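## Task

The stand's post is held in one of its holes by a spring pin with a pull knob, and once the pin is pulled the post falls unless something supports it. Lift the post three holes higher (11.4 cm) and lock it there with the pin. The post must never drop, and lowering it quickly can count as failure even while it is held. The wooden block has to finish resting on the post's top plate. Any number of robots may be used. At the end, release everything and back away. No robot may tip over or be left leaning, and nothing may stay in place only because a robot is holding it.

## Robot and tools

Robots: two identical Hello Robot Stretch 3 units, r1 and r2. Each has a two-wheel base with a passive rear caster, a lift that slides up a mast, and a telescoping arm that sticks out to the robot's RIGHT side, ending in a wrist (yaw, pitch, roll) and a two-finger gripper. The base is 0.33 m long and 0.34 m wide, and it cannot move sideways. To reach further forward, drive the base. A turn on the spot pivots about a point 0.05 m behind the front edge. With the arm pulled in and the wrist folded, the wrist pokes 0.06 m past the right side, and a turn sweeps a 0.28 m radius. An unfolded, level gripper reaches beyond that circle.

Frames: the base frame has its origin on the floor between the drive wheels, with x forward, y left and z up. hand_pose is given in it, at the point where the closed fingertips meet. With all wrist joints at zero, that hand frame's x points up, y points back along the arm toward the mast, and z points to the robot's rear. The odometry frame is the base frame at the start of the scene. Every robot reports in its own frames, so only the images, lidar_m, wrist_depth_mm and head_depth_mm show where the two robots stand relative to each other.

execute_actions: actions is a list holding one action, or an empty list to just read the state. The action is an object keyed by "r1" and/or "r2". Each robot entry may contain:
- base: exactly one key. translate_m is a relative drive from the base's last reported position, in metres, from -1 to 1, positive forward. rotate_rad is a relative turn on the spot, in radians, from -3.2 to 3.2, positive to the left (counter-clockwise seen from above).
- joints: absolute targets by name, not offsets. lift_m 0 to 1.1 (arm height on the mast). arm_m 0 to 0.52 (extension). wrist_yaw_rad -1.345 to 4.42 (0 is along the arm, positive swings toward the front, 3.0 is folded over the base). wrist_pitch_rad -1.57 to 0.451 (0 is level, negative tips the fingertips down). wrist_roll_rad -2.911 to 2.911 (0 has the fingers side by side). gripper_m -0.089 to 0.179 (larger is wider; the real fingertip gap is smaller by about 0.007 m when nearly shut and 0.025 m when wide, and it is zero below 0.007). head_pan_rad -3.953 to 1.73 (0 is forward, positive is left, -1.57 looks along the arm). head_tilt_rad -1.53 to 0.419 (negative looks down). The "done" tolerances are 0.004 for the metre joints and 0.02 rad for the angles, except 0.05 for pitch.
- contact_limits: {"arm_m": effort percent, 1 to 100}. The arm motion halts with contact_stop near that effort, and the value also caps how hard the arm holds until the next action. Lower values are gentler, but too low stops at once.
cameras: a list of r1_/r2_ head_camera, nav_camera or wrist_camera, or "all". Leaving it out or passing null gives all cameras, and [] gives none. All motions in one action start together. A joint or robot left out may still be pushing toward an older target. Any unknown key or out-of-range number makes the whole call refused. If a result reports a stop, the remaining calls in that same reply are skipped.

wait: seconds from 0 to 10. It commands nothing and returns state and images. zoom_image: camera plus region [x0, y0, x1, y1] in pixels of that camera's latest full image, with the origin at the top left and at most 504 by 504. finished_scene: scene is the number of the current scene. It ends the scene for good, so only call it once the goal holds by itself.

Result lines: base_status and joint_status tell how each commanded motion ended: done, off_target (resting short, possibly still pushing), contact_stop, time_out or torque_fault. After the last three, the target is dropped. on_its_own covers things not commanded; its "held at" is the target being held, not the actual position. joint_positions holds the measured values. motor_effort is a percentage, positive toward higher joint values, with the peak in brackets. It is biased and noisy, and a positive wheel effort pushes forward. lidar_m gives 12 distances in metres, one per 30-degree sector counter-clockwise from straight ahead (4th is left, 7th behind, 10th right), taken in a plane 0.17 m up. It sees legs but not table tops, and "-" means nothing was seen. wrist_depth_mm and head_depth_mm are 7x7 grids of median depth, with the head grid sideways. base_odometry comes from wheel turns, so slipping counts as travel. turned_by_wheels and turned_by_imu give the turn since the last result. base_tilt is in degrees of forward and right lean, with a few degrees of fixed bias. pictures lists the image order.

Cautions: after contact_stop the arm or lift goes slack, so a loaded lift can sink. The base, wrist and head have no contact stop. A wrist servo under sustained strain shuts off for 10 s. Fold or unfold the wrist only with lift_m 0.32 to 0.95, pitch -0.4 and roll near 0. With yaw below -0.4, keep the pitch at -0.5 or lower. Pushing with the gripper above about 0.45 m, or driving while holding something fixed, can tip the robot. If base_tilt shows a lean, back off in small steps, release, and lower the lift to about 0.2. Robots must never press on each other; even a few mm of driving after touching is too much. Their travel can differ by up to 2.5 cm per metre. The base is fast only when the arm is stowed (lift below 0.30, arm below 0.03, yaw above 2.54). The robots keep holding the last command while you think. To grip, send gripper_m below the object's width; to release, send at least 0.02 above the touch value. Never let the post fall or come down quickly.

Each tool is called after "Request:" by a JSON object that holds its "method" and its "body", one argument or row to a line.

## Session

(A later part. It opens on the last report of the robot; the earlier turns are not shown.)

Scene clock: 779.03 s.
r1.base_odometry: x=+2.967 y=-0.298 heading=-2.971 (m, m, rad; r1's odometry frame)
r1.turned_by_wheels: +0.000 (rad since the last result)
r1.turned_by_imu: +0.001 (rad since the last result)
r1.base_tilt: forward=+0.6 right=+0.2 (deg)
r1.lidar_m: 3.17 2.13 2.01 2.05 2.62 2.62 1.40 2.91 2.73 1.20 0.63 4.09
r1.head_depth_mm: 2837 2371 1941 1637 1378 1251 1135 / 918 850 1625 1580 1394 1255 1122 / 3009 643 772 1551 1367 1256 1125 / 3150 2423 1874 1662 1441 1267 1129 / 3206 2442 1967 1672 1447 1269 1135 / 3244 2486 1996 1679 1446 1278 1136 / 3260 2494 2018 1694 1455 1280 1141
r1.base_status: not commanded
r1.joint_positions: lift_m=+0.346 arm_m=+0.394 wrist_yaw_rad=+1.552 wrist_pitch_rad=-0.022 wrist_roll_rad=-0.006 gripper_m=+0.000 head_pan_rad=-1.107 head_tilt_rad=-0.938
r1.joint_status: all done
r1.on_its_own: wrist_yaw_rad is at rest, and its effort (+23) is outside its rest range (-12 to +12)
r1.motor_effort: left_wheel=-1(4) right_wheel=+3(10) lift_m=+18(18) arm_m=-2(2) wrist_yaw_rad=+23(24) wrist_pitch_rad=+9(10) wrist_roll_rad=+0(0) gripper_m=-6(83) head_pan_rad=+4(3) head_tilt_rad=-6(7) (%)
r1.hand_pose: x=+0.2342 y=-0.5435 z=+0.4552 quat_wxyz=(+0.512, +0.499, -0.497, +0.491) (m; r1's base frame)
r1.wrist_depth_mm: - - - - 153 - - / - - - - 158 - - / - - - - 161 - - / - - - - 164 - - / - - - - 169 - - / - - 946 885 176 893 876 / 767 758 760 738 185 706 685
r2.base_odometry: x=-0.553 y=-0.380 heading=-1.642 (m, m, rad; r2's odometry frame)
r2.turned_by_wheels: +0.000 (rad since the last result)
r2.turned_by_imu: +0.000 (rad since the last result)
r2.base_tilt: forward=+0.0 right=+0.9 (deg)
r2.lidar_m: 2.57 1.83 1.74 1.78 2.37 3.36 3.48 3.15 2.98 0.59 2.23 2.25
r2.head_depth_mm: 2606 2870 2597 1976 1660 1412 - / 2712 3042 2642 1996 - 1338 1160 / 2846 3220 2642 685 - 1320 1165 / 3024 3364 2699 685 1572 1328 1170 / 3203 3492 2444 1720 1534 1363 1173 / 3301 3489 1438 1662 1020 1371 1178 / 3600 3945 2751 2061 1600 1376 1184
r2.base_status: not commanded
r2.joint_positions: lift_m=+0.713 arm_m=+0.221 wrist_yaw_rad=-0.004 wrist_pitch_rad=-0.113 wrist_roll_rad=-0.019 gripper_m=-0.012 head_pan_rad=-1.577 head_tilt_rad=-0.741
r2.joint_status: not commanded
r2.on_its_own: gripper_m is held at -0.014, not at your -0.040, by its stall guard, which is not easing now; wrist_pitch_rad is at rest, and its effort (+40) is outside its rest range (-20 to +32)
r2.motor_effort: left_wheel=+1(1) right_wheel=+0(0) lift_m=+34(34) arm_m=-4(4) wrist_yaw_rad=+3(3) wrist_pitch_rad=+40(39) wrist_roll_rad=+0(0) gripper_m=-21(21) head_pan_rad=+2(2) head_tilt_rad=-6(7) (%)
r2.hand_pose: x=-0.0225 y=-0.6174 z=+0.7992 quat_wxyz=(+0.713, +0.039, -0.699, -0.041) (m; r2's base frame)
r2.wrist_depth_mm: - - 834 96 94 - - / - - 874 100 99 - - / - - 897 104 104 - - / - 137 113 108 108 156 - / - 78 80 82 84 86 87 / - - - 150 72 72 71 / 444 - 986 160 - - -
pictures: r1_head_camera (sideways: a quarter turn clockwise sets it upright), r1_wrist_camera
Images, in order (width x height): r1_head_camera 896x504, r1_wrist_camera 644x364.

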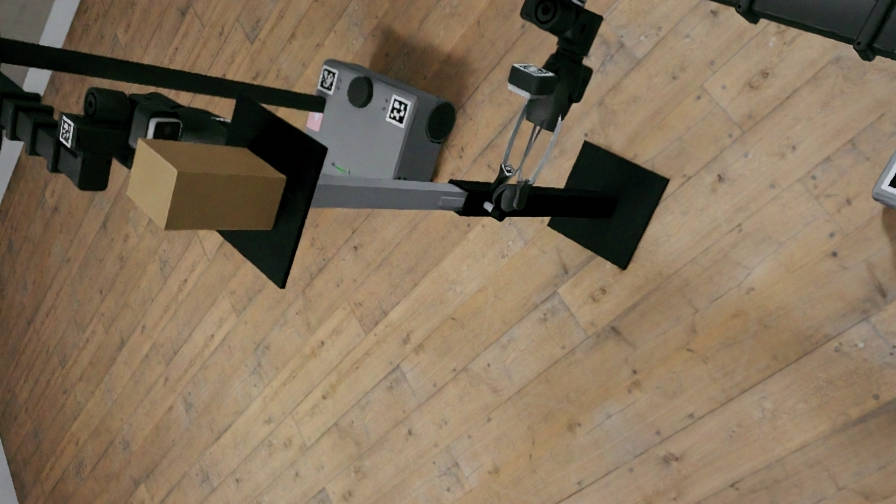

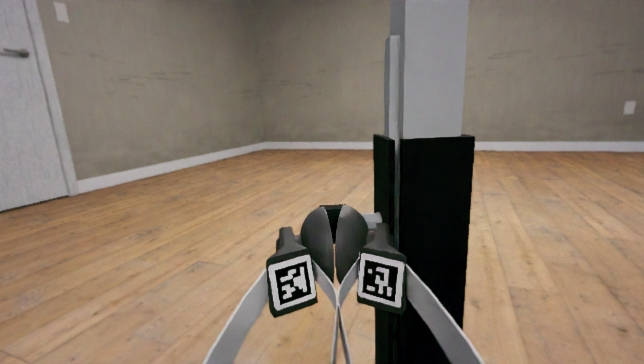

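Request:
{"method": "execute_actions", "body": {
  "actions": [
    {"r1": {"joints": {"arm_m": 0.382}}}
  ],
  "cameras": ["r1_head_camera", "r1_wrist_camera"]
}}

Request:
{"method": "zoom_image", "body": {
  "camera": "r1_head_camera",
  "region": [400, 100, 620, 280]
}}

Scene clock: 796.60 s.
r1.base_odometry: x=+2.967 y=-0.298 heading=-2.971 (m, m, rad; r1's odometry frame)
r1.turned_by_wheels: +0.000 (rad since the last result)
r1.turned_by_imu: +0.000 (rad since the last result)
r1.base_tilt: forward=+0.6 right=+0.3 (deg)
r1.lidar_m: 3.18 2.13 2.01 2.04 2.63 2.63 1.40 2.92 2.73 1.20 0.62 4.10
r1.head_depth_mm: 2840 2389 1939 1636 1387 1251 1134 / 921 847 1624 1583 1377 1255 1122 / 3005 644 774 1552 1368 1263 1128 / 3162 2424 1876 1664 1439 1270 1128 / 3197 2456 1989 1675 1441 1273 1134 / 3230 2472 2002 1678 1454 1274 1136 / 3288 2480 1997 1689 1454 1282 1141
r1.base_status: not commanded
r1.joint_positions: lift_m=+0.346 arm_m=+0.383 wrist_yaw_rad=+1.533 wrist_pitch_rad=-0.022 wrist_roll_rad=-0.006 gripper_m=+0.000 head_pan_rad=-1.107 head_tilt_rad=-0.938
r1.joint_status: all done
r1.on_its_own: wrist_yaw_rad is at rest, and its effort (+46) is outside its rest range (-12 to +12)
r1.motor_effort: left_wheel=-1(1) right_wheel=+3(2) lift_m=+18(18) arm_m=-7(8) wrist_yaw_rad=+46(46) wrist_pitch_rad=+9(9) wrist_roll_rad=+0(0) gripper_m=-8(8) head_pan_rad=+4(4) head_tilt_rad=-6(7) (%)
r1.hand_pose: x=+0.2341 y=-0.5372 z=+0.4552 quat_wxyz=(+0.517, +0.495, -0.502, +0.486) (m; r1's base frame)
r1.wrist_depth_mm: - - - - 154 - - / - - - - 160 - - / - - - - 163 - - / - - - - 165 - - / - - - - 171 - - / - - 968 - 177 902 857 / 755 756 744 724 187 698 693
r2.base_odometry: x=-0.553 y=-0.380 heading=-1.642 (m, m, rad; r2's odometry frame)
r2.turned_by_wheels: +0.000 (rad since the last result)
r2.turned_by_imu: -0.001 (rad since the last result)
r2.base_tilt: forward=+0.0 right=+0.8 (deg)
r2.lidar_m: 2.58 1.83 1.74 1.79 2.37 3.34 3.45 3.16 2.98 0.59 2.23 2.24
r2.head_depth_mm: 2624 2910 2596 1981 1664 1419 - / 2694 3044 2591 1985 - 1340 1171 / 2889 3230 2657 684 - 1313 1164 / 2997 3317 2665 688 1575 1326 1173 / 3176 3532 2461 1732 1541 1368 1185 / 3349 3502 1435 1673 1028 1376 1179 / 3555 3874 2706 2055 1597 1369 1184
r2.base_status: not commanded
r2.joint_positions: lift_m=+0.713 arm_m=+0.221 wrist_yaw_rad=-0.004 wrist_pitch_rad=-0.113 wrist_roll_rad=-0.019 gripper_m=-0.012 head_pan_rad=-1.577 head_tilt_rad=-0.741
r2.joint_status: not commanded
r2.on_its_own: gripper_m is held at -0.014, not at your -0.040, by its stall guard, which is not easing now; wrist_pitch_rad is at rest, and its effort (+39) is outside its rest range (-20 to +32)
r2.motor_effort: left_wheel=+1(1) right_wheel=+0(0) lift_m=+34(34) arm_m=-4(4) wrist_yaw_rad=+3(4) wrist_pitch_rad=+39(40) wrist_roll_rad=+0(0) gripper_m=-22(21) head_pan_rad=+2(2) head_tilt_rad=-6(6) (%)
r2.hand_pose: x=-0.0225 y=-0.6174 z=+0.7992 quat_wxyz=(+0.713, +0.039, -0.699, -0.041) (m; r2's base frame)
r2.wrist_depth_mm: - - 834 96 94 - - / - - 885 100 99 - - / - - 919 105 104 - - / - 138 112 108 108 156 - / - 78 80 82 84 85 87 / - - - 149 72 72 71 / 451 - 966 161 - - -
pictures: r1_head_camera (sideways: a quarter turn clockwise sets it upright), r1_wrist_camera
Images, in order (width x height): r1_head_camera 896x504, r1_wrist_camera 644x364.

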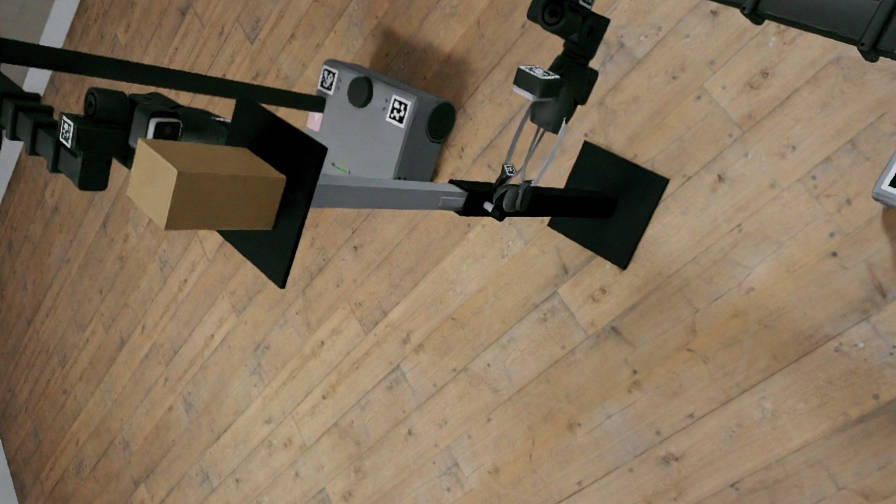

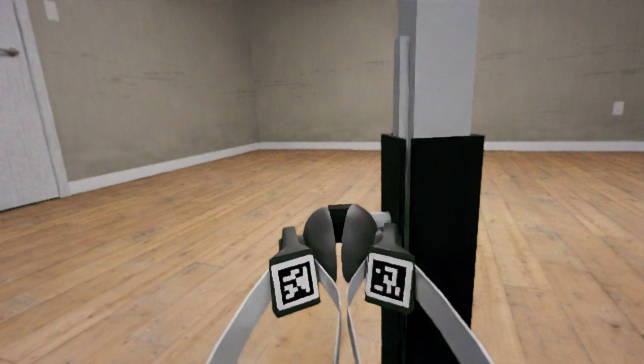

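Region (400, 100, 620, 280) of r1_head_camera's 896x504 image, scaled by 2.291, with more detail than that image has; it fills the top 412 rows of this view, and the rest is white.

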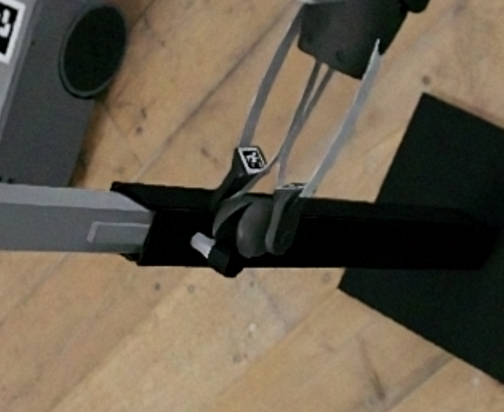

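Request:
{"method": "execute_actions", "body": {
  "actions": [
    {"r1": {"joints": {"arm_m": 0.376, "gripper_m": -0.03}}}
  ],
  "cameras": ["r1_head_camera", "r1_wrist_camera"]
}}

Request:
{"method": "zoom_image", "body": {
  "camera": "r1_head_camera",
  "region": [400, 100, 620, 280]
}}

Scene clock: 917.40 s.
r1.base_odometry: x=+2.967 y=-0.298 heading=-2.971 (m, m, rad; r1's odometry frame)
r1.turned_by_wheels: +0.000 (rad since the last result)
r1.turned_by_imu: +0.000 (rad since the last result)
r1.base_tilt: forward=+0.6 right=+0.3 (deg)
r1.lidar_m: 3.16 2.13 2.02 2.05 2.63 2.62 1.40 2.92 2.73 1.20 0.62 4.09
r1.head_depth_mm: 2837 2395 1929 1639 1396 1253 1136 / 917 849 1626 1579 1383 1251 1121 / 3033 643 773 1549 1361 1259 1126 / 3124 2433 1883 1665 1439 1267 1134 / 3204 2445 1988 1668 1445 1270 1133 / 3222 2449 1998 1672 1450 1274 1139 / 3282 2487 2024 1694 1455 1281 1140
r1.base_status: not commanded
r1.joint_positions: lift_m=+0.346 arm_m=+0.376 wrist_yaw_rad=+1.492 wrist_pitch_rad=-0.022 wrist_roll_rad=-0.006 gripper_m=-0.029 head_pan_rad=-1.107 head_tilt_rad=-0.938
r1.joint_status: all done
r1.on_its_own: wrist_yaw_rad is held at +1.516, not at your +1.570, by its stall guard, which is still easing
r1.motor_effort: left_wheel=+0(0) right_wheel=+0(1) lift_m=+18(18) arm_m=-5(6) wrist_yaw_rad=+30(31) wrist_pitch_rad=+9(10) wrist_roll_rad=+0(0) gripper_m=-16(91) head_pan_rad=+3(4) head_tilt_rad=-7(6) (%)
r1.hand_pose: x=+0.2335 y=-0.5416 z=+0.4552 quat_wxyz=(+0.526, +0.484, -0.512, +0.476) (m; r1's base frame)
r1.wrist_depth_mm: - - - - 157 - - / - - - - 162 - - / - - - - 166 - - / - - - - 168 - - / - - - - 173 - - / - - 966 - 180 893 878 / 771 749 734 739 190 711 704
r2.base_odometry: x=-0.553 y=-0.380 heading=-1.642 (m, m, rad; r2's odometry frame)
r2.turned_by_wheels: +0.000 (rad since the last result)
r2.turned_by_imu: -0.001 (rad since the last result)
r2.base_tilt: forward=+0.0 right=+0.8 (deg)
r2.lidar_m: 2.58 1.83 1.74 1.79 2.38 3.37 3.47 3.15 2.98 0.59 2.24 2.24
r2.head_depth_mm: 2586 2891 2609 1979 1646 1413 - / 2725 3014 2636 2012 - 1342 1169 / 2847 3216 2649 684 - 1317 1168 / 3024 3335 2665 688 1575 1324 1177 / 3203 3500 2430 1720 1541 1372 1174 / 3294 3507 1437 1609 1032 1374 1175 / 3647 3846 2705 2045 1600 1379 1180
r2.base_status: not commanded
r2.joint_positions: lift_m=+0.713 arm_m=+0.221 wrist_yaw_rad=-0.004 wrist_pitch_rad=-0.113 wrist_roll_rad=-0.019 gripper_m=-0.012 head_pan_rad=-1.577 head_tilt_rad=-0.741
r2.joint_status: not commanded
r2.on_its_own: gripper_m is held at -0.014, not at your -0.040, by its stall guard, which is not easing now; wrist_pitch_rad is at rest, and its effort (+39) is outside its rest range (-20 to +32)
r2.motor_effort: left_wheel=+1(1) right_wheel=+0(0) lift_m=+34(34) arm_m=-4(4) wrist_yaw_rad=+3(4) wrist_pitch_rad=+39(39) wrist_roll_rad=+0(0) gripper_m=-22(21) head_pan_rad=+2(2) head_tilt_rad=-6(5) (%)
r2.hand_pose: x=-0.0225 y=-0.6174 z=+0.7992 quat_wxyz=(+0.713, +0.039, -0.699, -0.041) (m; r2's base frame)
r2.wrist_depth_mm: - - 824 96 95 - - / - - 869 100 99 - - / - - 919 104 104 - - / - 137 112 109 108 156 - / - 78 80 82 84 85 87 / - - - 149 72 72 71 / 446 - 978 161 - - -
pictures: r1_head_camera (sideways: a quarter turn clockwise sets it upright), r1_wrist_camera
Images, in order (width x height): r1_head_camera 896x504, r1_wrist_camera 644x364.

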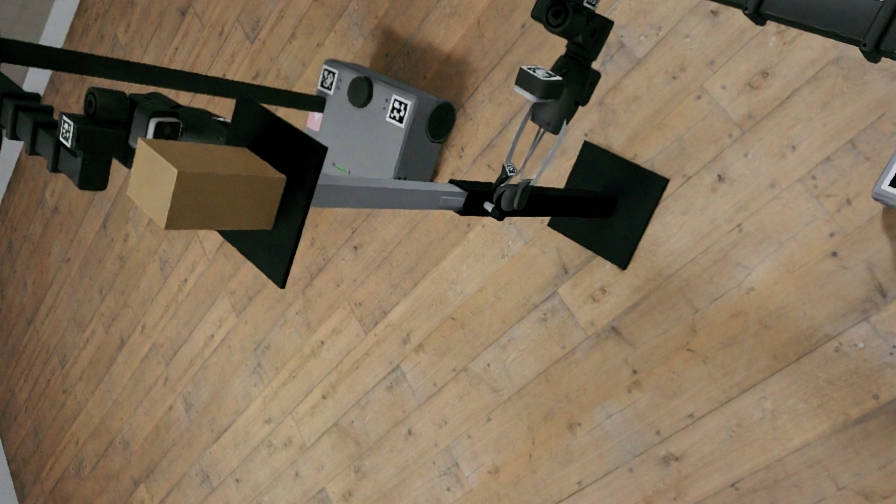

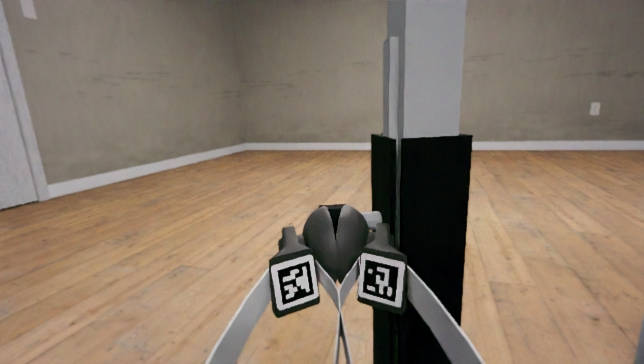

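Region (400, 100, 620, 280) of r1_head_camera's 896x504 image, scaled by 2.291, with more detail than that image has; it fills the top 412 rows of this view, and the rest is white.

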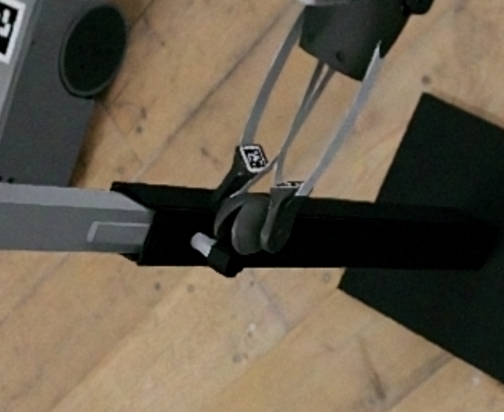

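Request:
{"method": "execute_actions", "body": {
  "actions": []
}}

Scene clock: 946.23 s.
r1.base_odometry: x=+2.967 y=-0.298 heading=-2.971 (m, m, rad; r1's odometry frame)
r1.turned_by_wheels: +0.000 (rad since the last result)
r1.turned_by_imu: +0.000 (rad since the last result)
r1.base_tilt: forward=+0.6 right=+0.4 (deg)
r1.lidar_m: 3.15 2.13 2.01 2.04 2.62 2.62 1.40 2.92 2.73 1.21 0.62 4.10
r1.head_depth_mm: 2846 2389 1943 1636 1393 1252 1137 / 918 847 1623 1577 1379 1256 1124 / 3002 644 773 1552 1368 1261 1126 / 3179 2432 1882 1669 1433 1267 1132 / 3170 2464 1988 1677 1448 1273 1132 / 3267 2464 2004 1685 1449 1274 1135 / 3227 2484 2005 1690 1457 1279 1139
r1.base_status: not commanded
r1.joint_positions: lift_m=+0.346 arm_m=+0.376 wrist_yaw_rad=+1.478 wrist_pitch_rad=-0.022 wrist_roll_rad=-0.006 gripper_m=-0.029 head_pan_rad=-1.107 head_tilt_rad=-0.938
r1.joint_status: all done
r1.on_its_own: wrist_yaw_rad is held at +1.475, not at your +1.570, by its stall guard, which is not easing now
r1.motor_effort: left_wheel=+1(0) right_wheel=+0(1) lift_m=+19(18) arm_m=-3(6) wrist_yaw_rad=-4(31) wrist_pitch_rad=+9(10) wrist_roll_rad=+0(0) gripper_m=-14(91) head_pan_rad=+4(4) head_tilt_rad=-6(6) (%)
r1.hand_pose: x=+0.2332 y=-0.5451 z=+0.4552 quat_wxyz=(+0.530, +0.480, -0.515, +0.472) (m; r1's base frame)
r1.wrist_depth_mm: - - - - 157 - - / - - - - 161 - - / - - - - 164 - - / - - - - 169 - - / - - - - 174 - - / - - 965 - 183 870 864 / 767 743 727 729 190 710 691
r2.base_odometry: x=-0.553 y=-0.380 heading=-1.642 (m, m, rad; r2's odometry frame)
r2.turned_by_wheels: +0.000 (rad since the last result)
r2.turned_by_imu: -0.001 (rad since the last result)
r2.base_tilt: forward=+0.0 right=+0.8 (deg)
r2.lidar_m: 2.57 1.83 1.74 1.79 2.38 3.37 3.48 3.14 2.98 0.59 2.24 2.24
r2.head_depth_mm: 2590 2905 2613 2008 1649 1416 - / 2711 3000 2612 2009 - 1338 1163 / 2856 3211 2649 684 - 1312 1177 / 3012 3382 2690 688 1586 1324 1170 / 3190 3480 2464 1717 1541 1365 1173 / 3275 3500 1435 1622 1028 1374 1184 / 3594 3858 2688 2045 1583 1373 1182
r2.base_status: not commanded
r2.joint_positions: lift_m=+0.713 arm_m=+0.221 wrist_yaw_rad=-0.004 wrist_pitch_rad=-0.113 wrist_roll_rad=-0.019 gripper_m=-0.012 head_pan_rad=-1.577 head_tilt_rad=-0.741
r2.joint_status: not commanded
r2.on_its_own: gripper_m is held at -0.014, not at your -0.040, by its stall guard, which is not easing now; wrist_pitch_rad is at rest, and its effort (+39) is outside its rest range (-20 to +32)
r2.motor_effort: left_wheel=+1(1) right_wheel=+0(0) lift_m=+34(34) arm_m=-3(4) wrist_yaw_rad=+3(4) wrist_pitch_rad=+39(39) wrist_roll_rad=+0(0) gripper_m=-21(21) head_pan_rad=+2(2) head_tilt_rad=-6(5) (%)
r2.hand_pose: x=-0.0225 y=-0.6174 z=+0.7992 quat_wxyz=(+0.713, +0.039, -0.699, -0.041) (m; r2's base frame)
r2.wrist_depth_mm: - - 852 96 95 - - / - - 870 100 99 - - / - - 909 105 104 - - / - 137 113 108 108 156 - / - 78 80 82 84 85 87 / - - - 149 73 72 71 / 450 - 950 161 - - -
pictures: r1_head_camera (sideways: a quarter turn clockwise sets it upright), r1_nav_camera (sideways: a quarter turn counterclockwise sets it upright), r1_wrist_camera, r2_head_camera (sideways: a quarter turn clockwise sets it upright), r2_nav_camera (sideways: a quarter turn counterclockwise sets it upright), r2_wrist_camera
Images, in order (width x height): r1_head_camera 896x504, r1_nav_camera 672x504, r1_wrist_camera 644x364, r2_head_camera 896x504, r2_nav_camera 672x504, r2_wrist_camera 644x364.

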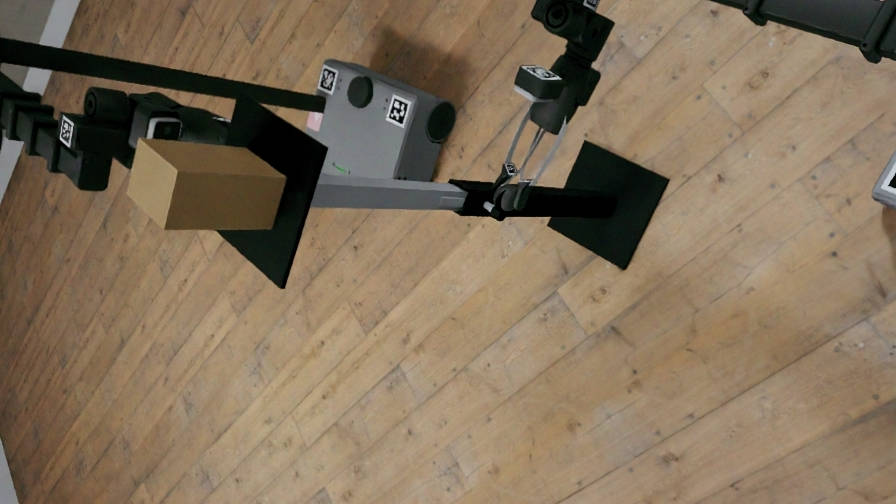

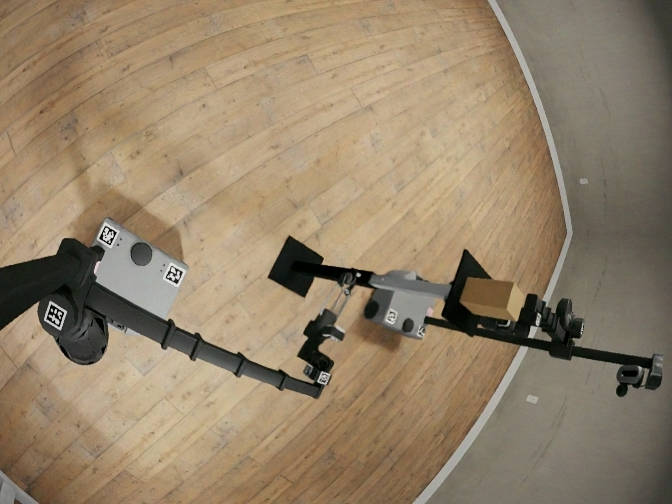

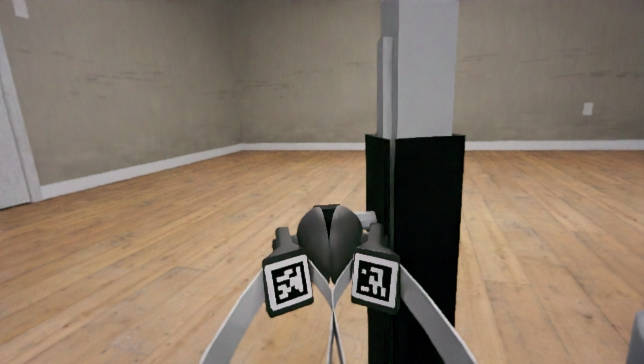

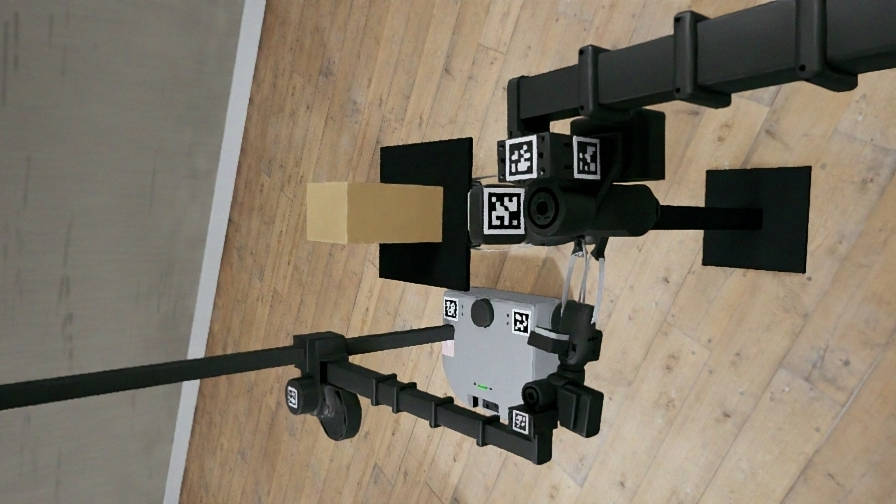

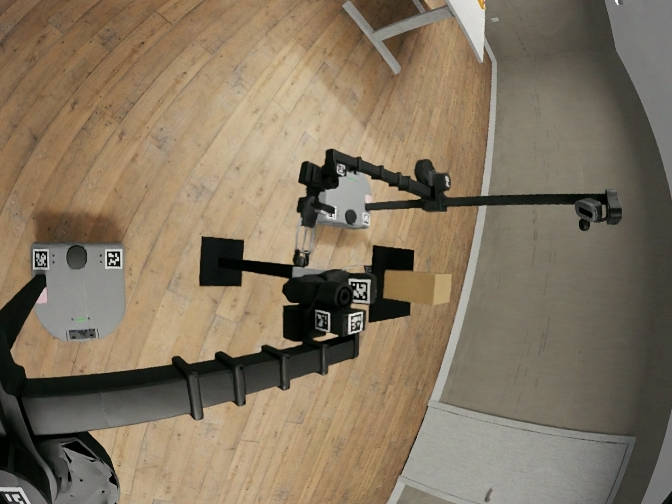

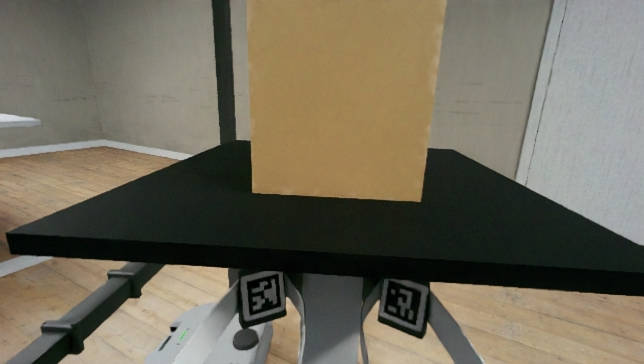

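Request:
{"method": "execute_actions", "body": {
  "actions": [
    {"r1": {"joints": {"gripper_m": 0.03, "lift_m": 0.388}}}
  ],
  "cameras": ["r1_wrist_camera"]
}}

Request:
{"method": "execute_actions", "body": {
  "actions": [
    {"r1": {"joints": {"arm_m": 0.32, "wrist_yaw_rad": 2.2}}}
  ],
  "cameras": ["r1_head_camera"]
}}

Scene clock: 1067.43 s.
r1.base_odometry: x=+2.967 y=-0.298 heading=-2.971 (m, m, rad; r1's odometry frame)
r1.turned_by_wheels: +0.000 (rad since the last result)
r1.turned_by_imu: +0.000 (rad since the last result)
r1.base_tilt: forward=+0.6 right=+0.3 (deg)
r1.lidar_m: 3.14 2.13 2.02 2.05 2.63 2.63 1.40 2.91 2.72 1.21 0.63 4.10
r1.head_depth_mm: 2854 2364 1942 1633 1371 1249 1133 / 918 851 1619 1576 1392 1254 1120 / 3002 643 772 1550 1368 1260 1129 / 3143 2425 1882 1663 1438 1266 1128 / 3206 2452 1998 1666 1441 1270 1134 / 3232 2456 2011 1688 1454 1273 1137 / 3254 2492 2007 1688 1455 1286 1140
r1.base_status: not commanded
r1.joint_positions: lift_m=+0.388 arm_m=+0.376 wrist_yaw_rad=+1.477 wrist_pitch_rad=-0.025 wrist_roll_rad=-0.006 gripper_m=+0.030 head_pan_rad=-1.107 head_tilt_rad=-0.938
r1.joint_status: all done
r1.on_its_own: wrist_yaw_rad is held at +1.475, not at your +1.570, by its stall guard, which is not easing now
r1.motor_effort: left_wheel=+2(2) right_wheel=-1(2) lift_m=+25(28) arm_m=-3(3) wrist_yaw_rad=-3(4) wrist_pitch_rad=+11(23) wrist_roll_rad=+0(0) gripper_m=-1(79) head_pan_rad=+3(4) head_tilt_rad=-7(6) (%)
r1.hand_pose: x=+0.2331 y=-0.5453 z=+0.4961 quat_wxyz=(+0.531, +0.481, -0.515, +0.471) (m; r1's base frame)
r1.wrist_depth_mm: - - - - 156 - - / - - - - 162 - - / - - - - 169 - - / - - - - 175 - - / - - - - 175 - - / - - - 918 182 963 947 / 810 816 778 758 191 749 720
r2.base_odometry: x=-0.553 y=-0.380 heading=-1.642 (m, m, rad; r2's odometry frame)
r2.turned_by_wheels: +0.000 (rad since the last result)
r2.turned_by_imu: -0.001 (rad since the last result)
r2.base_tilt: forward=+0.0 right=+0.8 (deg)
r2.lidar_m: 2.57 1.83 1.74 1.79 2.37 3.36 3.46 3.13 2.98 0.59 2.23 2.24
r2.head_depth_mm: 2599 2889 2617 1984 1650 1414 - / 2705 3051 2614 1998 - 1342 1165 / 2852 3159 2642 683 - 1320 1171 / 3034 3329 2623 688 1584 1329 1172 / 3168 3468 2450 1723 1524 1368 1175 / 3252 3486 1405 1718 1507 1375 1171 / 3620 3925 2693 2033 1593 1365 1176
r2.base_status: not commanded
r2.joint_positions: lift_m=+0.713 arm_m=+0.221 wrist_yaw_rad=-0.004 wrist_pitch_rad=-0.113 wrist_roll_rad=-0.019 gripper_m=-0.012 head_pan_rad=-1.577 head_tilt_rad=-0.741
r2.joint_status: not commanded
r2.on_its_own: gripper_m is held at -0.014, not at your -0.040, by its stall guard, which is not easing now; wrist_pitch_rad is at rest, and its effort (+39) is outside its rest range (-20 to +32)
r2.motor_effort: left_wheel=+1(1) right_wheel=+0(0) lift_m=+34(34) arm_m=-4(4) wrist_yaw_rad=+4(3) wrist_pitch_rad=+39(39) wrist_roll_rad=+0(0) gripper_m=-21(21) head_pan_rad=+3(2) head_tilt_rad=-6(6) (%)
r2.hand_pose: x=-0.0225 y=-0.6174 z=+0.7992 quat_wxyz=(+0.713, +0.039, -0.699, -0.041) (m; r2's base frame)
r2.wrist_depth_mm: - - 842 96 95 - - / - - 891 100 99 - - / - - 904 105 104 - - / - 137 113 109 109 156 - / - 78 80 82 84 86 88 / - - - 149 72 71 71 / 408 - 968 160 - - -
pictures: r1_wrist_camera
Images, in order (width x height): r1_wrist_camera 644x364.

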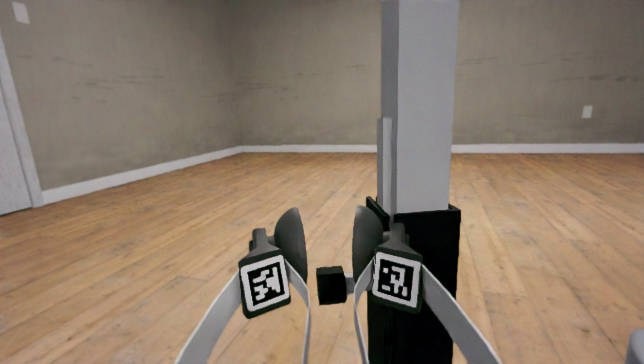

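Scene clock: 1068.97 s.
r1.base_odometry: x=+2.967 y=-0.298 heading=-2.971 (m, m, rad; r1's odometry frame)
r1.turned_by_wheels: +0.000 (rad since the last result)
r1.turned_by_imu: +0.000 (rad since the last result)
r1.base_tilt: forward=+0.6 right=+0.3 (deg)
r1.lidar_m: 3.17 2.13 2.02 2.05 2.63 2.63 1.40 2.92 2.73 1.20 0.63 4.09
r1.head_depth_mm: 2855 2378 1950 1637 1474 1254 1135 / 918 850 1618 1576 1459 1241 1123 / 3006 644 774 1549 1373 1257 1128 / 3132 2437 1868 1667 1441 1263 1130 / 3208 2451 1985 1669 1444 1272 1133 / 3201 2471 2002 1681 1445 1274 1137 / 3287 2482 2018 1696 1455 1277 1141
r1.base_status: not commanded
r1.joint_positions: lift_m=+0.388 arm_m=+0.320 wrist_yaw_rad=+2.197 wrist_pitch_rad=-0.025 wrist_roll_rad=-0.006 gripper_m=+0.030 head_pan_rad=-1.107 head_tilt_rad=-0.938
r1.joint_status: all done
r1.motor_effort: left_wheel=+2(2) right_wheel=-2(2) lift_m=+24(24) arm_m=-3(5) wrist_yaw_rad=+4(5) wrist_pitch_rad=+11(11) wrist_roll_rad=+0(0) gripper_m=+0(0) head_pan_rad=+4(4) head_tilt_rad=-6(7) (%)
r1.hand_pose: x=+0.1857 y=-0.3154 z=+0.4961 quat_wxyz=(+0.331, +0.632, -0.312, +0.628) (m; r1's base frame)
r1.wrist_depth_mm: - - - - - - - / - - - - - - - / - - - - - - - / - - - - - - - / - - - - - - - / - - - - - 986 924 / 837 824 807 777 774 768 762
r2.base_odometry: x=-0.553 y=-0.380 heading=-1.642 (m, m, rad; r2's odometry frame)
r2.turned_by_wheels: +0.000 (rad since the last result)
r2.turned_by_imu: +0.000 (rad since the last result)
r2.base_tilt: forward=+0.0 right=+0.8 (deg)
r2.lidar_m: 2.58 1.82 1.74 1.79 2.38 3.36 3.46 3.16 2.99 0.59 2.23 2.24
r2.head_depth_mm: 2610 2895 2624 1992 1652 1411 - / 2741 3049 2619 2000 - 1337 1173 / 2879 3255 2609 684 - 1329 1167 / 2985 3345 2647 687 1618 1329 1173 / 3181 3497 2466 1722 1553 1366 1172 / 3280 3530 1414 1615 1550 1374 1182 / 3592 3828 2710 2042 1648 1384 1181
r2.base_status: not commanded
r2.joint_positions: lift_m=+0.713 arm_m=+0.221 wrist_yaw_rad=-0.004 wrist_pitch_rad=-0.113 wrist_roll_rad=-0.019 gripper_m=-0.012 head_pan_rad=-1.577 head_tilt_rad=-0.741
r2.joint_status: not commanded
r2.on_its_own: gripper_m is held at -0.014, not at your -0.040, by its stall guard, which is not easing now; wrist_pitch_rad is at rest, and its effort (+39) is outside its rest range (-20 to +32)
r2.motor_effort: left_wheel=+1(1) right_wheel=+0(0) lift_m=+34(34) arm_m=-4(4) wrist_yaw_rad=+5(4) wrist_pitch_rad=+39(39) wrist_roll_rad=+0(0) gripper_m=-21(21) head_pan_rad=+2(3) head_tilt_rad=-6(6) (%)
r2.hand_pose: x=-0.0225 y=-0.6174 z=+0.7992 quat_wxyz=(+0.713, +0.039, -0.699, -0.041) (m; r2's base frame)
r2.wrist_depth_mm: - - 837 96 95 - - / - - 884 100 99 - - / - - 913 104 104 - - / - 137 113 109 108 156 - / - 78 80 82 84 86 88 / - - - 149 72 72 71 / 355 426 891 161 - - -
pictures: r1_head_camera (sideways: a quarter turn clockwise sets it upright)
Images, in order (width x height): r1_head_camera 896x504.

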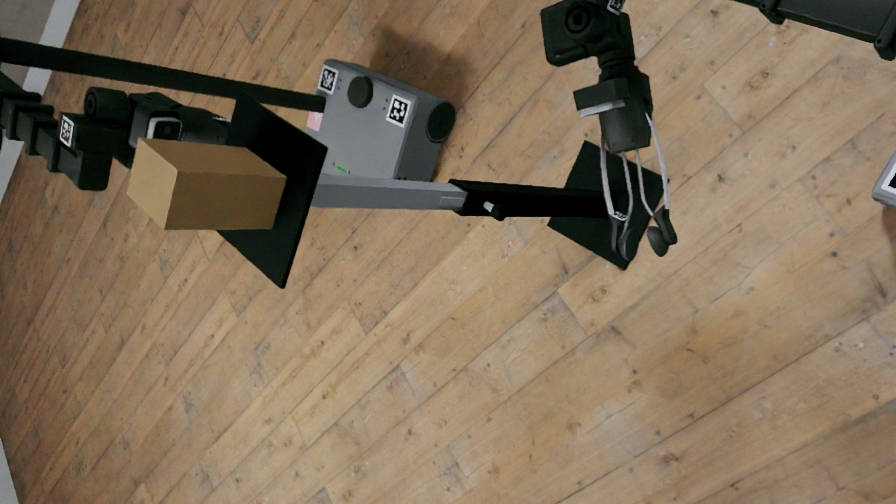

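Request:
{"method": "execute_actions", "body": {
  "actions": [
    {"r1": {"base": {"translate_m": 0.1}, "joints": {"wrist_pitch_rad": -0.4, "wrist_yaw_rad": 2.5}}}
  ],
  "cameras": []
}}

Request:
{"method": "execute_actions", "body": {
  "actions": [
    {"r1": {"base": {"translate_m": 0.292}, "joints": {"wrist_yaw_rad": 4.42, "head_pan_rad": -2.1}}}
  ],
  "cameras": ["r1_head_camera"]
}}

Scene clock: 1078.83 s.
r1.base_odometry: x=+2.868 y=-0.315 heading=-2.971 (m, m, rad; r1's odometry frame)
r1.turned_by_wheels: +0.000 (rad since the last result)
r1.turned_by_imu: +0.000 (rad since the last result)
r1.base_tilt: forward=+0.5 right=+0.2 (deg)
r1.lidar_m: 3.09 2.08 1.97 2.01 2.58 2.72 1.50 2.97 2.77 0.59 0.60 4.01
r1.head_depth_mm: 889 779 708 1572 1478 1253 1134 / 2987 618 659 1521 1428 1234 1120 / 3115 2419 1816 1616 1395 1282 1128 / 3156 2427 1978 1672 1434 1265 1133 / 3194 2428 1988 1682 1443 1269 1133 / 3251 2497 1998 1687 1459 1273 1137 / 3250 2501 2014 1686 1458 1280 1139
r1.base_status: done
r1.joint_positions: lift_m=+0.388 arm_m=+0.320 wrist_yaw_rad=+2.497 wrist_pitch_rad=-0.416 wrist_roll_rad=-0.006 gripper_m=+0.030 head_pan_rad=-1.107 head_tilt_rad=-0.938
r1.joint_status: all done
r1.motor_effort: left_wheel=+1(5) right_wheel=-2(3) lift_m=+24(24) arm_m=-3(3) wrist_yaw_rad=+3(4) wrist_pitch_rad=+7(10) wrist_roll_rad=+0(0) gripper_m=+0(0) head_pan_rad=+4(4) head_tilt_rad=-6(7) (%)
r1.hand_pose: x=+0.1138 y=-0.2857 z=+0.4010 quat_wxyz=(+0.358, +0.700, -0.079, +0.612) (m; r1's base frame)
r1.wrist_depth_mm: - - - - - - - / - - - - - - - / - - - - - - - / 911 905 894 874 872 842 841 / 755 753 716 698 715 683 668 / - - 619 600 613 589 588 / - - 519 525 518 512 503
r2.base_odometry: x=-0.553 y=-0.380 heading=-1.642 (m, m, rad; r2's odometry frame)
r2.turned_by_wheels: +0.000 (rad since the last result)
r2.turned_by_imu: -0.001 (rad since the last result)
r2.base_tilt: forward=+0.0 right=+0.8 (deg)
r2.lidar_m: 2.57 1.83 1.74 1.79 2.37 3.36 3.46 3.17 2.98 0.59 2.23 2.24
r2.head_depth_mm: 2568 2908 2615 1988 1658 1406 - / 2750 3055 2660 1990 - 1333 1170 / 2855 3236 2621 685 - 1314 1171 / 2999 3359 2656 686 1542 1327 1170 / 3058 3418 1418 1641 1555 1370 1181 / 3394 3743 2471 1984 1652 1367 1173 / 3576 3856 2746 2051 1642 1375 1180
r2.base_status: not commanded
r2.joint_positions: lift_m=+0.713 arm_m=+0.221 wrist_yaw_rad=-0.004 wrist_pitch_rad=-0.113 wrist_roll_rad=-0.019 gripper_m=-0.012 head_pan_rad=-1.577 head_tilt_rad=-0.741
r2.joint_status: not commanded
r2.on_its_own: gripper_m is held at -0.014, not at your -0.040, by its stall guard, which is not easing now; wrist_pitch_rad is at rest, and its effort (+39) is outside its rest range (-20 to +32)
r2.motor_effort: left_wheel=+1(0) right_wheel=+0(0) lift_m=+34(34) arm_m=-4(4) wrist_yaw_rad=+4(3) wrist_pitch_rad=+39(40) wrist_roll_rad=+0(0) gripper_m=-21(22) head_pan_rad=+2(2) head_tilt_rad=-6(6) (%)
r2.hand_pose: x=-0.0225 y=-0.6174 z=+0.7992 quat_wxyz=(+0.713, +0.039, -0.699, -0.041) (m; r2's base frame)
r2.wrist_depth_mm: - - - 96 94 - - / - - - 100 99 - - / - - - 105 104 - - / - 137 112 109 108 156 - / - 78 80 82 84 85 88 / - - - 149 73 72 71 / - 353 459 161 - - -
pictures: none
No camera images: the call's "cameras" was empty. Leave "cameras" out to get every camera's image.

Scene clock: 1082.70 s.
r1.base_odometry: x=+2.580 y=-0.365 heading=-2.971 (m, m, rad; r1's odometry frame)
r1.turned_by_wheels: +0.000 (rad since the last result)
r1.turned_by_imu: +0.001 (rad since the last result)
r1.base_tilt: forward=+0.6 right=+0.3 (deg)
r1.lidar_m: 2.90 1.95 1.85 1.88 2.42 2.99 1.78 3.07 0.60 0.59 3.75 3.73
r1.head_depth_mm: 2713 2381 1927 1633 1414 1251 1118 / 2753 2405 1942 1651 1427 1254 1153 / 2748 2400 1958 1653 1432 1260 - / 2707 2437 1974 1665 1464 1263 1146 / 2708 2447 1846 1673 1501 1275 1135 / 2682 751 656 1553 1523 1270 1137 / 2671 780 1478 1516 1462 1276 1139
r1.base_status: done
r1.joint_positions: lift_m=+0.388 arm_m=+0.320 wrist_yaw_rad=+4.417 wrist_pitch_rad=-0.416 wrist_roll_rad=-0.006 gripper_m=+0.030 head_pan_rad=-2.093 head_tilt_rad=-0.938
r1.joint_status: all done
r1.motor_effort: left_wheel=+2(5) right_wheel=-2(4) lift_m=+25(24) arm_m=-3(3) wrist_yaw_rad=+4(5) wrist_pitch_rad=+7(7) wrist_roll_rad=+0(0) gripper_m=+0(0) head_pan_rad=-4(41) head_tilt_rad=-7(6) (%)
r1.hand_pose: x=-0.2363 y=-0.3997 z=+0.4010 quat_wxyz=(-0.296, +0.467, +0.528, +0.645) (m; r1's base frame)
r1.wrist_depth_mm: - - - - - - - / - - - - - - - / - - - - - - - / 918 885 886 872 835 857 846 / 751 752 717 720 713 696 680 / 639 619 614 601 609 588 595 / 548 540 525 529 524 518 -
r2.base_odometry: x=-0.553 y=-0.380 heading=-1.642 (m, m, rad; r2's odometry frame)
r2.turned_by_wheels: +0.000 (rad since the last result)
r2.turned_by_imu: -0.001 (rad since the last result)
r2.base_tilt: forward=+0.0 right=+0.8 (deg)
r2.lidar_m: 2.56 1.83 1.74 1.79 2.37 3.37 3.47 3.16 2.99 0.59 2.23 2.24
r2.head_depth_mm: 2595 2874 2629 1984 1663 1417 - / 2719 3053 2623 1998 - 1347 1171 / 2793 3199 1434 686 - 1314 1174 / 3013 3329 2337 686 1584 1327 1171 / 3172 3469 2656 2024 1631 1362 1179 / 3377 3662 2717 2033 1635 1375 1178 / 3597 3895 2682 2068 1641 1377 1179
r2.base_status: not commanded
r2.joint_positions: lift_m=+0.713 arm_m=+0.221 wrist_yaw_rad=-0.004 wrist_pitch_rad=-0.113 wrist_roll_rad=-0.019 gripper_m=-0.012 head_pan_rad=-1.577 head_tilt_rad=-0.741
r2.joint_status: not commanded
r2.on_its_own: gripper_m is held at -0.014, not at your -0.040, by its stall guard, which is not easing now; wrist_pitch_rad is at rest, and its effort (+39) is outside its rest range (-20 to +32)
r2.motor_effort: left_wheel=+1(1) right_wheel=+0(0) lift_m=+34(34) arm_m=-5(4) wrist_yaw_rad=+4(4) wrist_pitch_rad=+39(39) wrist_roll_rad=+0(0) gripper_m=-20(21) head_pan_rad=+2(3) head_tilt_rad=-6(6) (%)
r2.hand_pose: x=-0.0225 y=-0.6174 z=+0.7992 quat_wxyz=(+0.713, +0.039, -0.699, -0.041) (m; r2's base frame)
r2.wrist_depth_mm: - - - 96 95 - - / - - - 100 99 - - / - - - 105 104 - - / - 138 113 108 108 156 - / - 78 80 82 83 85 87 / - - - 149 72 71 71 / - - - 161 361 - -
pictures: r1_head_camera (sideways: a quarter turn clockwise sets it upright)
Images, in order (width x height): r1_head_camera 896x504.

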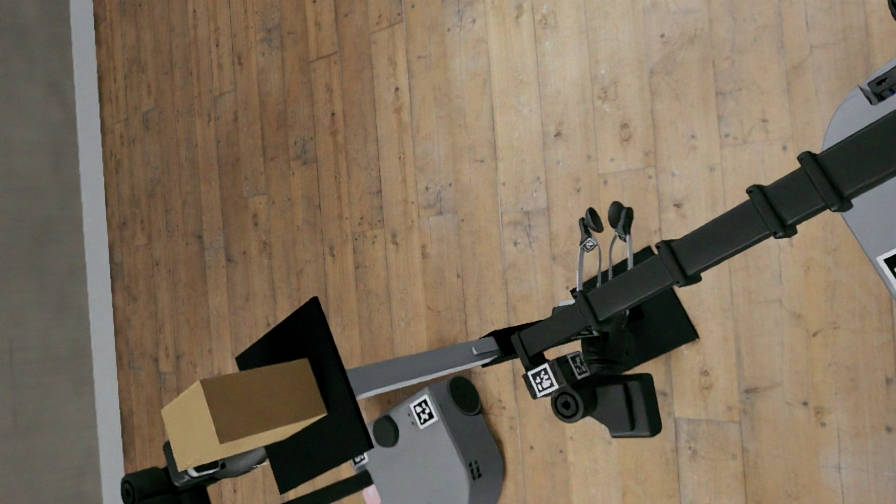

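Request:
{"method": "execute_actions", "body": {
  "actions": [
    {"r1": {"base": {"rotate_rad": 0.293}, "joints": {"wrist_pitch_rad": -0.2, "head_pan_rad": -2.2}}}
  ],
  "cameras": ["r1_head_camera", "r1_wrist_camera", "r2_nav_camera"]
}}

Scene clock: 1099.87 s.
r1.base_odometry: x=+2.580 y=-0.365 heading=-2.678 (m, m, rad; r1's odometry frame)
r1.turned_by_wheels: +0.293 (rad since the last result)
r1.turned_by_imu: +0.293 (rad since the last result)
r1.base_tilt: forward=+0.6 right=+0.3 (deg)
r1.lidar_m: 2.19 1.86 1.85 2.08 3.40 1.79 3.47 2.90 0.59 3.25 3.76 3.74
r1.head_depth_mm: 2646 2378 1934 1642 1422 1251 1134 / 2685 2384 1942 1649 1423 1253 1149 / 2717 2396 1907 1658 1433 1258 - / 2747 765 698 1564 1371 1289 1133 / 2733 748 705 1563 1485 1251 1138 / 2653 1432 1681 1574 1535 1272 1137 / 1011 2483 2014 1691 1487 1257 1142
r1.base_status: done
r1.joint_positions: lift_m=+0.388 arm_m=+0.320 wrist_yaw_rad=+4.417 wrist_pitch_rad=-0.228 wrist_roll_rad=-0.006 gripper_m=+0.030 head_pan_rad=-2.193 head_tilt_rad=-0.939
r1.joint_status: all done
r1.motor_effort: left_wheel=-2(6) right_wheel=+2(6) lift_m=+25(25) arm_m=-3(3) wrist_yaw_rad=+3(4) wrist_pitch_rad=+12(12) wrist_roll_rad=+0(0) gripper_m=+0(0) head_pan_rad=-4(16) head_tilt_rad=-6(6) (%)
r1.hand_pose: x=-0.2550 y=-0.3941 z=+0.4453 quat_wxyz=(-0.355, +0.514, +0.482, +0.614) (m; r1's base frame)
r1.wrist_depth_mm: - - - - - - - / - - - - - - - / - - - - - - - / 164 - - - - - - / 158 860 953 926 896 913 879 / 162 731 785 738 724 737 713 / 171 221 613 618 597 593 599
r2.base_odometry: x=-0.553 y=-0.380 heading=-1.642 (m, m, rad; r2's odometry frame)
r2.turned_by_wheels: +0.000 (rad since the last result)
r2.turned_by_imu: -0.001 (rad since the last result)
r2.base_tilt: forward=+0.0 right=+0.8 (deg)
r2.lidar_m: 2.57 1.82 1.74 1.78 2.37 3.37 3.46 3.16 2.98 0.59 2.23 2.24
r2.head_depth_mm: 2595 2907 2659 2005 1598 1405 - / 2743 3095 2615 1916 - 1345 1162 / 2734 3132 1422 684 - 1312 1172 / 3020 3408 1368 686 1580 1322 1173 / 3187 3436 2679 2016 1628 1366 1174 / 3351 3702 2694 2021 1644 1367 1177 / 3648 3950 2699 2048 1643 1374 1183
r2.base_status: not commanded
r2.joint_positions: lift_m=+0.713 arm_m=+0.221 wrist_yaw_rad=-0.004 wrist_pitch_rad=-0.113 wrist_roll_rad=-0.019 gripper_m=-0.012 head_pan_rad=-1.577 head_tilt_rad=-0.741
r2.joint_status: not commanded
r2.on_its_own: gripper_m is held at -0.014, not at your -0.040, by its stall guard, which is not easing now; wrist_pitch_rad is at rest, and its effort (+39) is outside its rest range (-20 to +32)
r2.motor_effort: left_wheel=+1(1) right_wheel=+0(0) lift_m=+34(34) arm_m=-5(4) wrist_yaw_rad=+3(3) wrist_pitch_rad=+39(39) wrist_roll_rad=+0(0) gripper_m=-22(21) head_pan_rad=+2(2) head_tilt_rad=-6(6) (%)
r2.hand_pose: x=-0.0225 y=-0.6174 z=+0.7992 quat_wxyz=(+0.713, +0.039, -0.699, -0.041) (m; r2's base frame)
r2.wrist_depth_mm: - - - 96 95 - - / - - - 100 99 - - / - - - 104 103 - - / - 137 112 109 108 156 - / - 78 80 82 84 86 88 / - - - 149 73 72 71 / - - - 161 - - -
pictures: r1_head_camera (sideways: a quarter turn clockwise sets it upright), r1_wrist_camera, r2_nav_camera (sideways: a quarter turn counterclockwise sets it upright)
Images, in order (width x height): r1_head_camera 896x504, r1_wrist_camera 644x364, r2_nav_camera 672x504.

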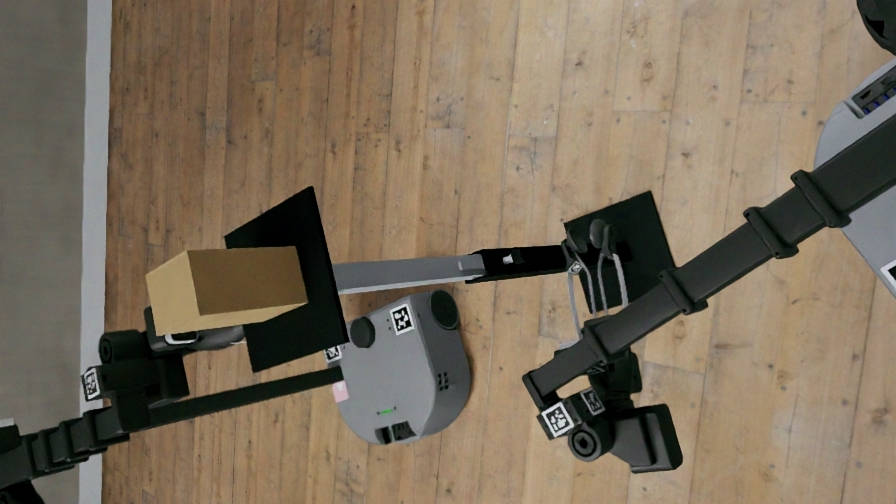

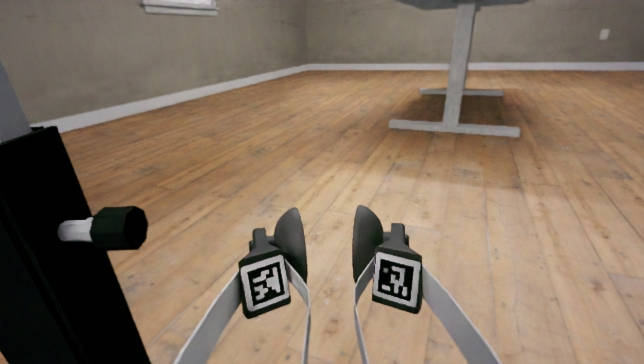

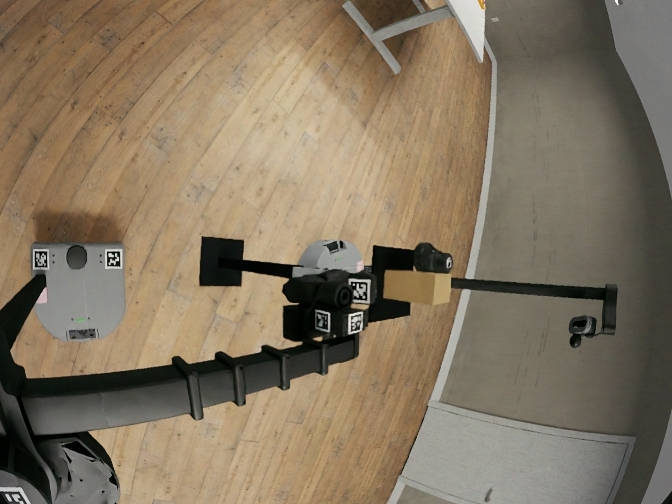

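Request:
{"method": "execute_actions", "body": {
  "actions": [
    {"r1": {"base": {"translate_m": 0.02}, "joints": {"arm_m": 0.432, "lift_m": 0.403}}}
  ],
  "cameras": ["r1_head_camera", "r1_wrist_camera"]
}}

Scene clock: 1128.87 s.
r1.base_odometry: x=+2.562 y=-0.374 heading=-2.678 (m, m, rad; r1's odometry frame)
r1.turned_by_wheels: +0.000 (rad since the last result)
r1.turned_by_imu: +0.000 (rad since the last result)
r1.base_tilt: forward=+0.6 right=+0.3 (deg)
r1.lidar_m: 2.17 1.84 1.84 2.06 3.37 1.80 3.48 2.92 0.60 3.27 3.75 3.74
r1.head_depth_mm: 2677 2381 1939 1638 1421 1256 1134 / 2689 2385 1952 1651 1423 1251 1148 / 2727 2407 1903 1655 1432 1260 - / 2759 631 697 1560 1354 1301 1138 / 2742 806 1603 1560 1443 1251 1131 / 894 2226 1692 1571 1405 1272 1137 / 2814 2473 2012 1717 1403 1279 1139
r1.base_status: done
r1.joint_positions: lift_m=+0.403 arm_m=+0.432 wrist_yaw_rad=+4.417 wrist_pitch_rad=-0.227 wrist_roll_rad=-0.006 gripper_m=+0.030 head_pan_rad=-2.193 head_tilt_rad=-0.939
r1.joint_status: all done
r1.motor_effort: left_wheel=-2(3) right_wheel=+2(6) lift_m=+24(24) arm_m=+4(3) wrist_yaw_rad=+3(3) wrist_pitch_rad=+12(12) wrist_roll_rad=+0(0) gripper_m=+0(0) head_pan_rad=-4(3) head_tilt_rad=-6(6) (%)
r1.hand_pose: x=-0.2550 y=-0.5055 z=+0.4603 quat_wxyz=(-0.355, +0.514, +0.482, +0.614) (m; r1's base frame)
r1.wrist_depth_mm: - - 162 - - - - / - - 173 - - - - / - - 180 - - - - / - - 190 - - - - / - - 207 919 956 913 864 / 774 787 739 762 741 741 723 / 653 653 248 624 619 617 618
r2.base_odometry: x=-0.553 y=-0.380 heading=-1.642 (m, m, rad; r2's odometry frame)
r2.turned_by_wheels: +0.000 (rad since the last result)
r2.turned_by_imu: -0.001 (rad since the last result)
r2.base_tilt: forward=+0.1 right=+0.8 (deg)
r2.lidar_m: 2.57 1.82 1.74 1.78 2.38 3.36 3.47 3.15 2.98 0.59 2.23 2.24
r2.head_depth_mm: 2601 2866 2616 1981 921 1417 - / 2708 3018 2630 1809 - 1337 1166 / 2779 3144 1357 684 - 1320 1171 / 3018 3373 2440 686 1602 1328 1170 / 3247 3526 2680 2030 1635 1369 1173 / 3325 3696 2699 2042 1636 1380 1182 / 3670 3885 2690 2020 1651 1373 1184
r2.base_status: not commanded
r2.joint_positions: lift_m=+0.713 arm_m=+0.221 wrist_yaw_rad=-0.004 wrist_pitch_rad=-0.113 wrist_roll_rad=-0.019 gripper_m=-0.012 head_pan_rad=-1.577 head_tilt_rad=-0.741
r2.joint_status: not commanded
r2.on_its_own: gripper_m is held at -0.014, not at your -0.040, by its stall guard, which is not easing now; wrist_pitch_rad is at rest, and its effort (+40) is outside its rest range (-20 to +32)
r2.motor_effort: left_wheel=+1(1) right_wheel=+0(0) lift_m=+33(34) arm_m=-4(4) wrist_yaw_rad=+4(3) wrist_pitch_rad=+40(40) wrist_roll_rad=+0(0) gripper_m=-22(21) head_pan_rad=+2(2) head_tilt_rad=-6(5) (%)
r2.hand_pose: x=-0.0225 y=-0.6174 z=+0.7992 quat_wxyz=(+0.713, +0.039, -0.699, -0.041) (m; r2's base frame)
r2.wrist_depth_mm: - - - 96 95 - - / - - - 100 99 - - / - - - 105 104 - - / - 137 113 108 109 156 - / - 79 80 82 83 85 87 / - - - 149 73 72 71 / - - - 161 - - -
pictures: r1_head_camera (sideways: a quarter turn clockwise sets it upright), r1_wrist_camera
Images, in order (width x height): r1_head_camera 896x504, r1_wrist_camera 644x364.

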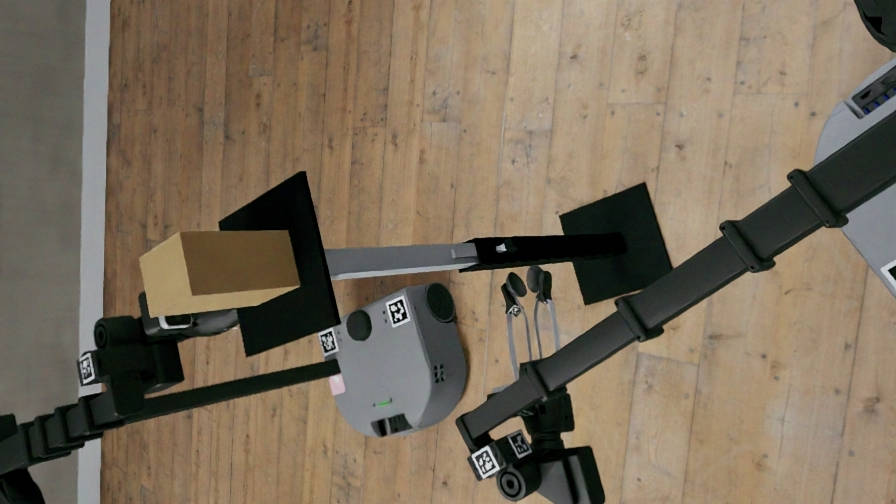

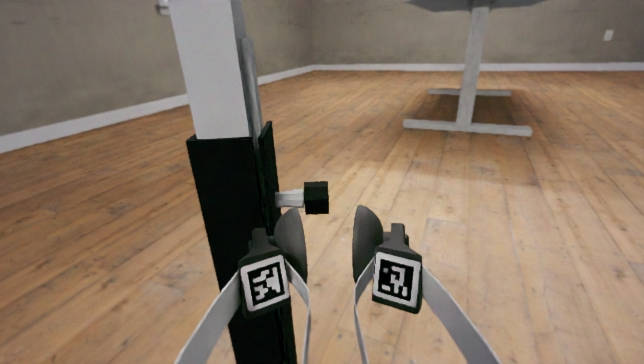

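Request:
{"method": "zoom_image", "body": {
  "camera": "r1_wrist_camera",
  "region": [200, 120, 460, 300]
}}

Region (200, 120, 460, 300) of r1_wrist_camera's 644x364 image, scaled by 1.938; it fills the top 349 rows of this view, and the rest is white.

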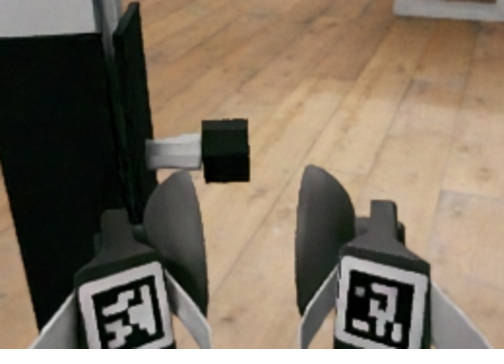

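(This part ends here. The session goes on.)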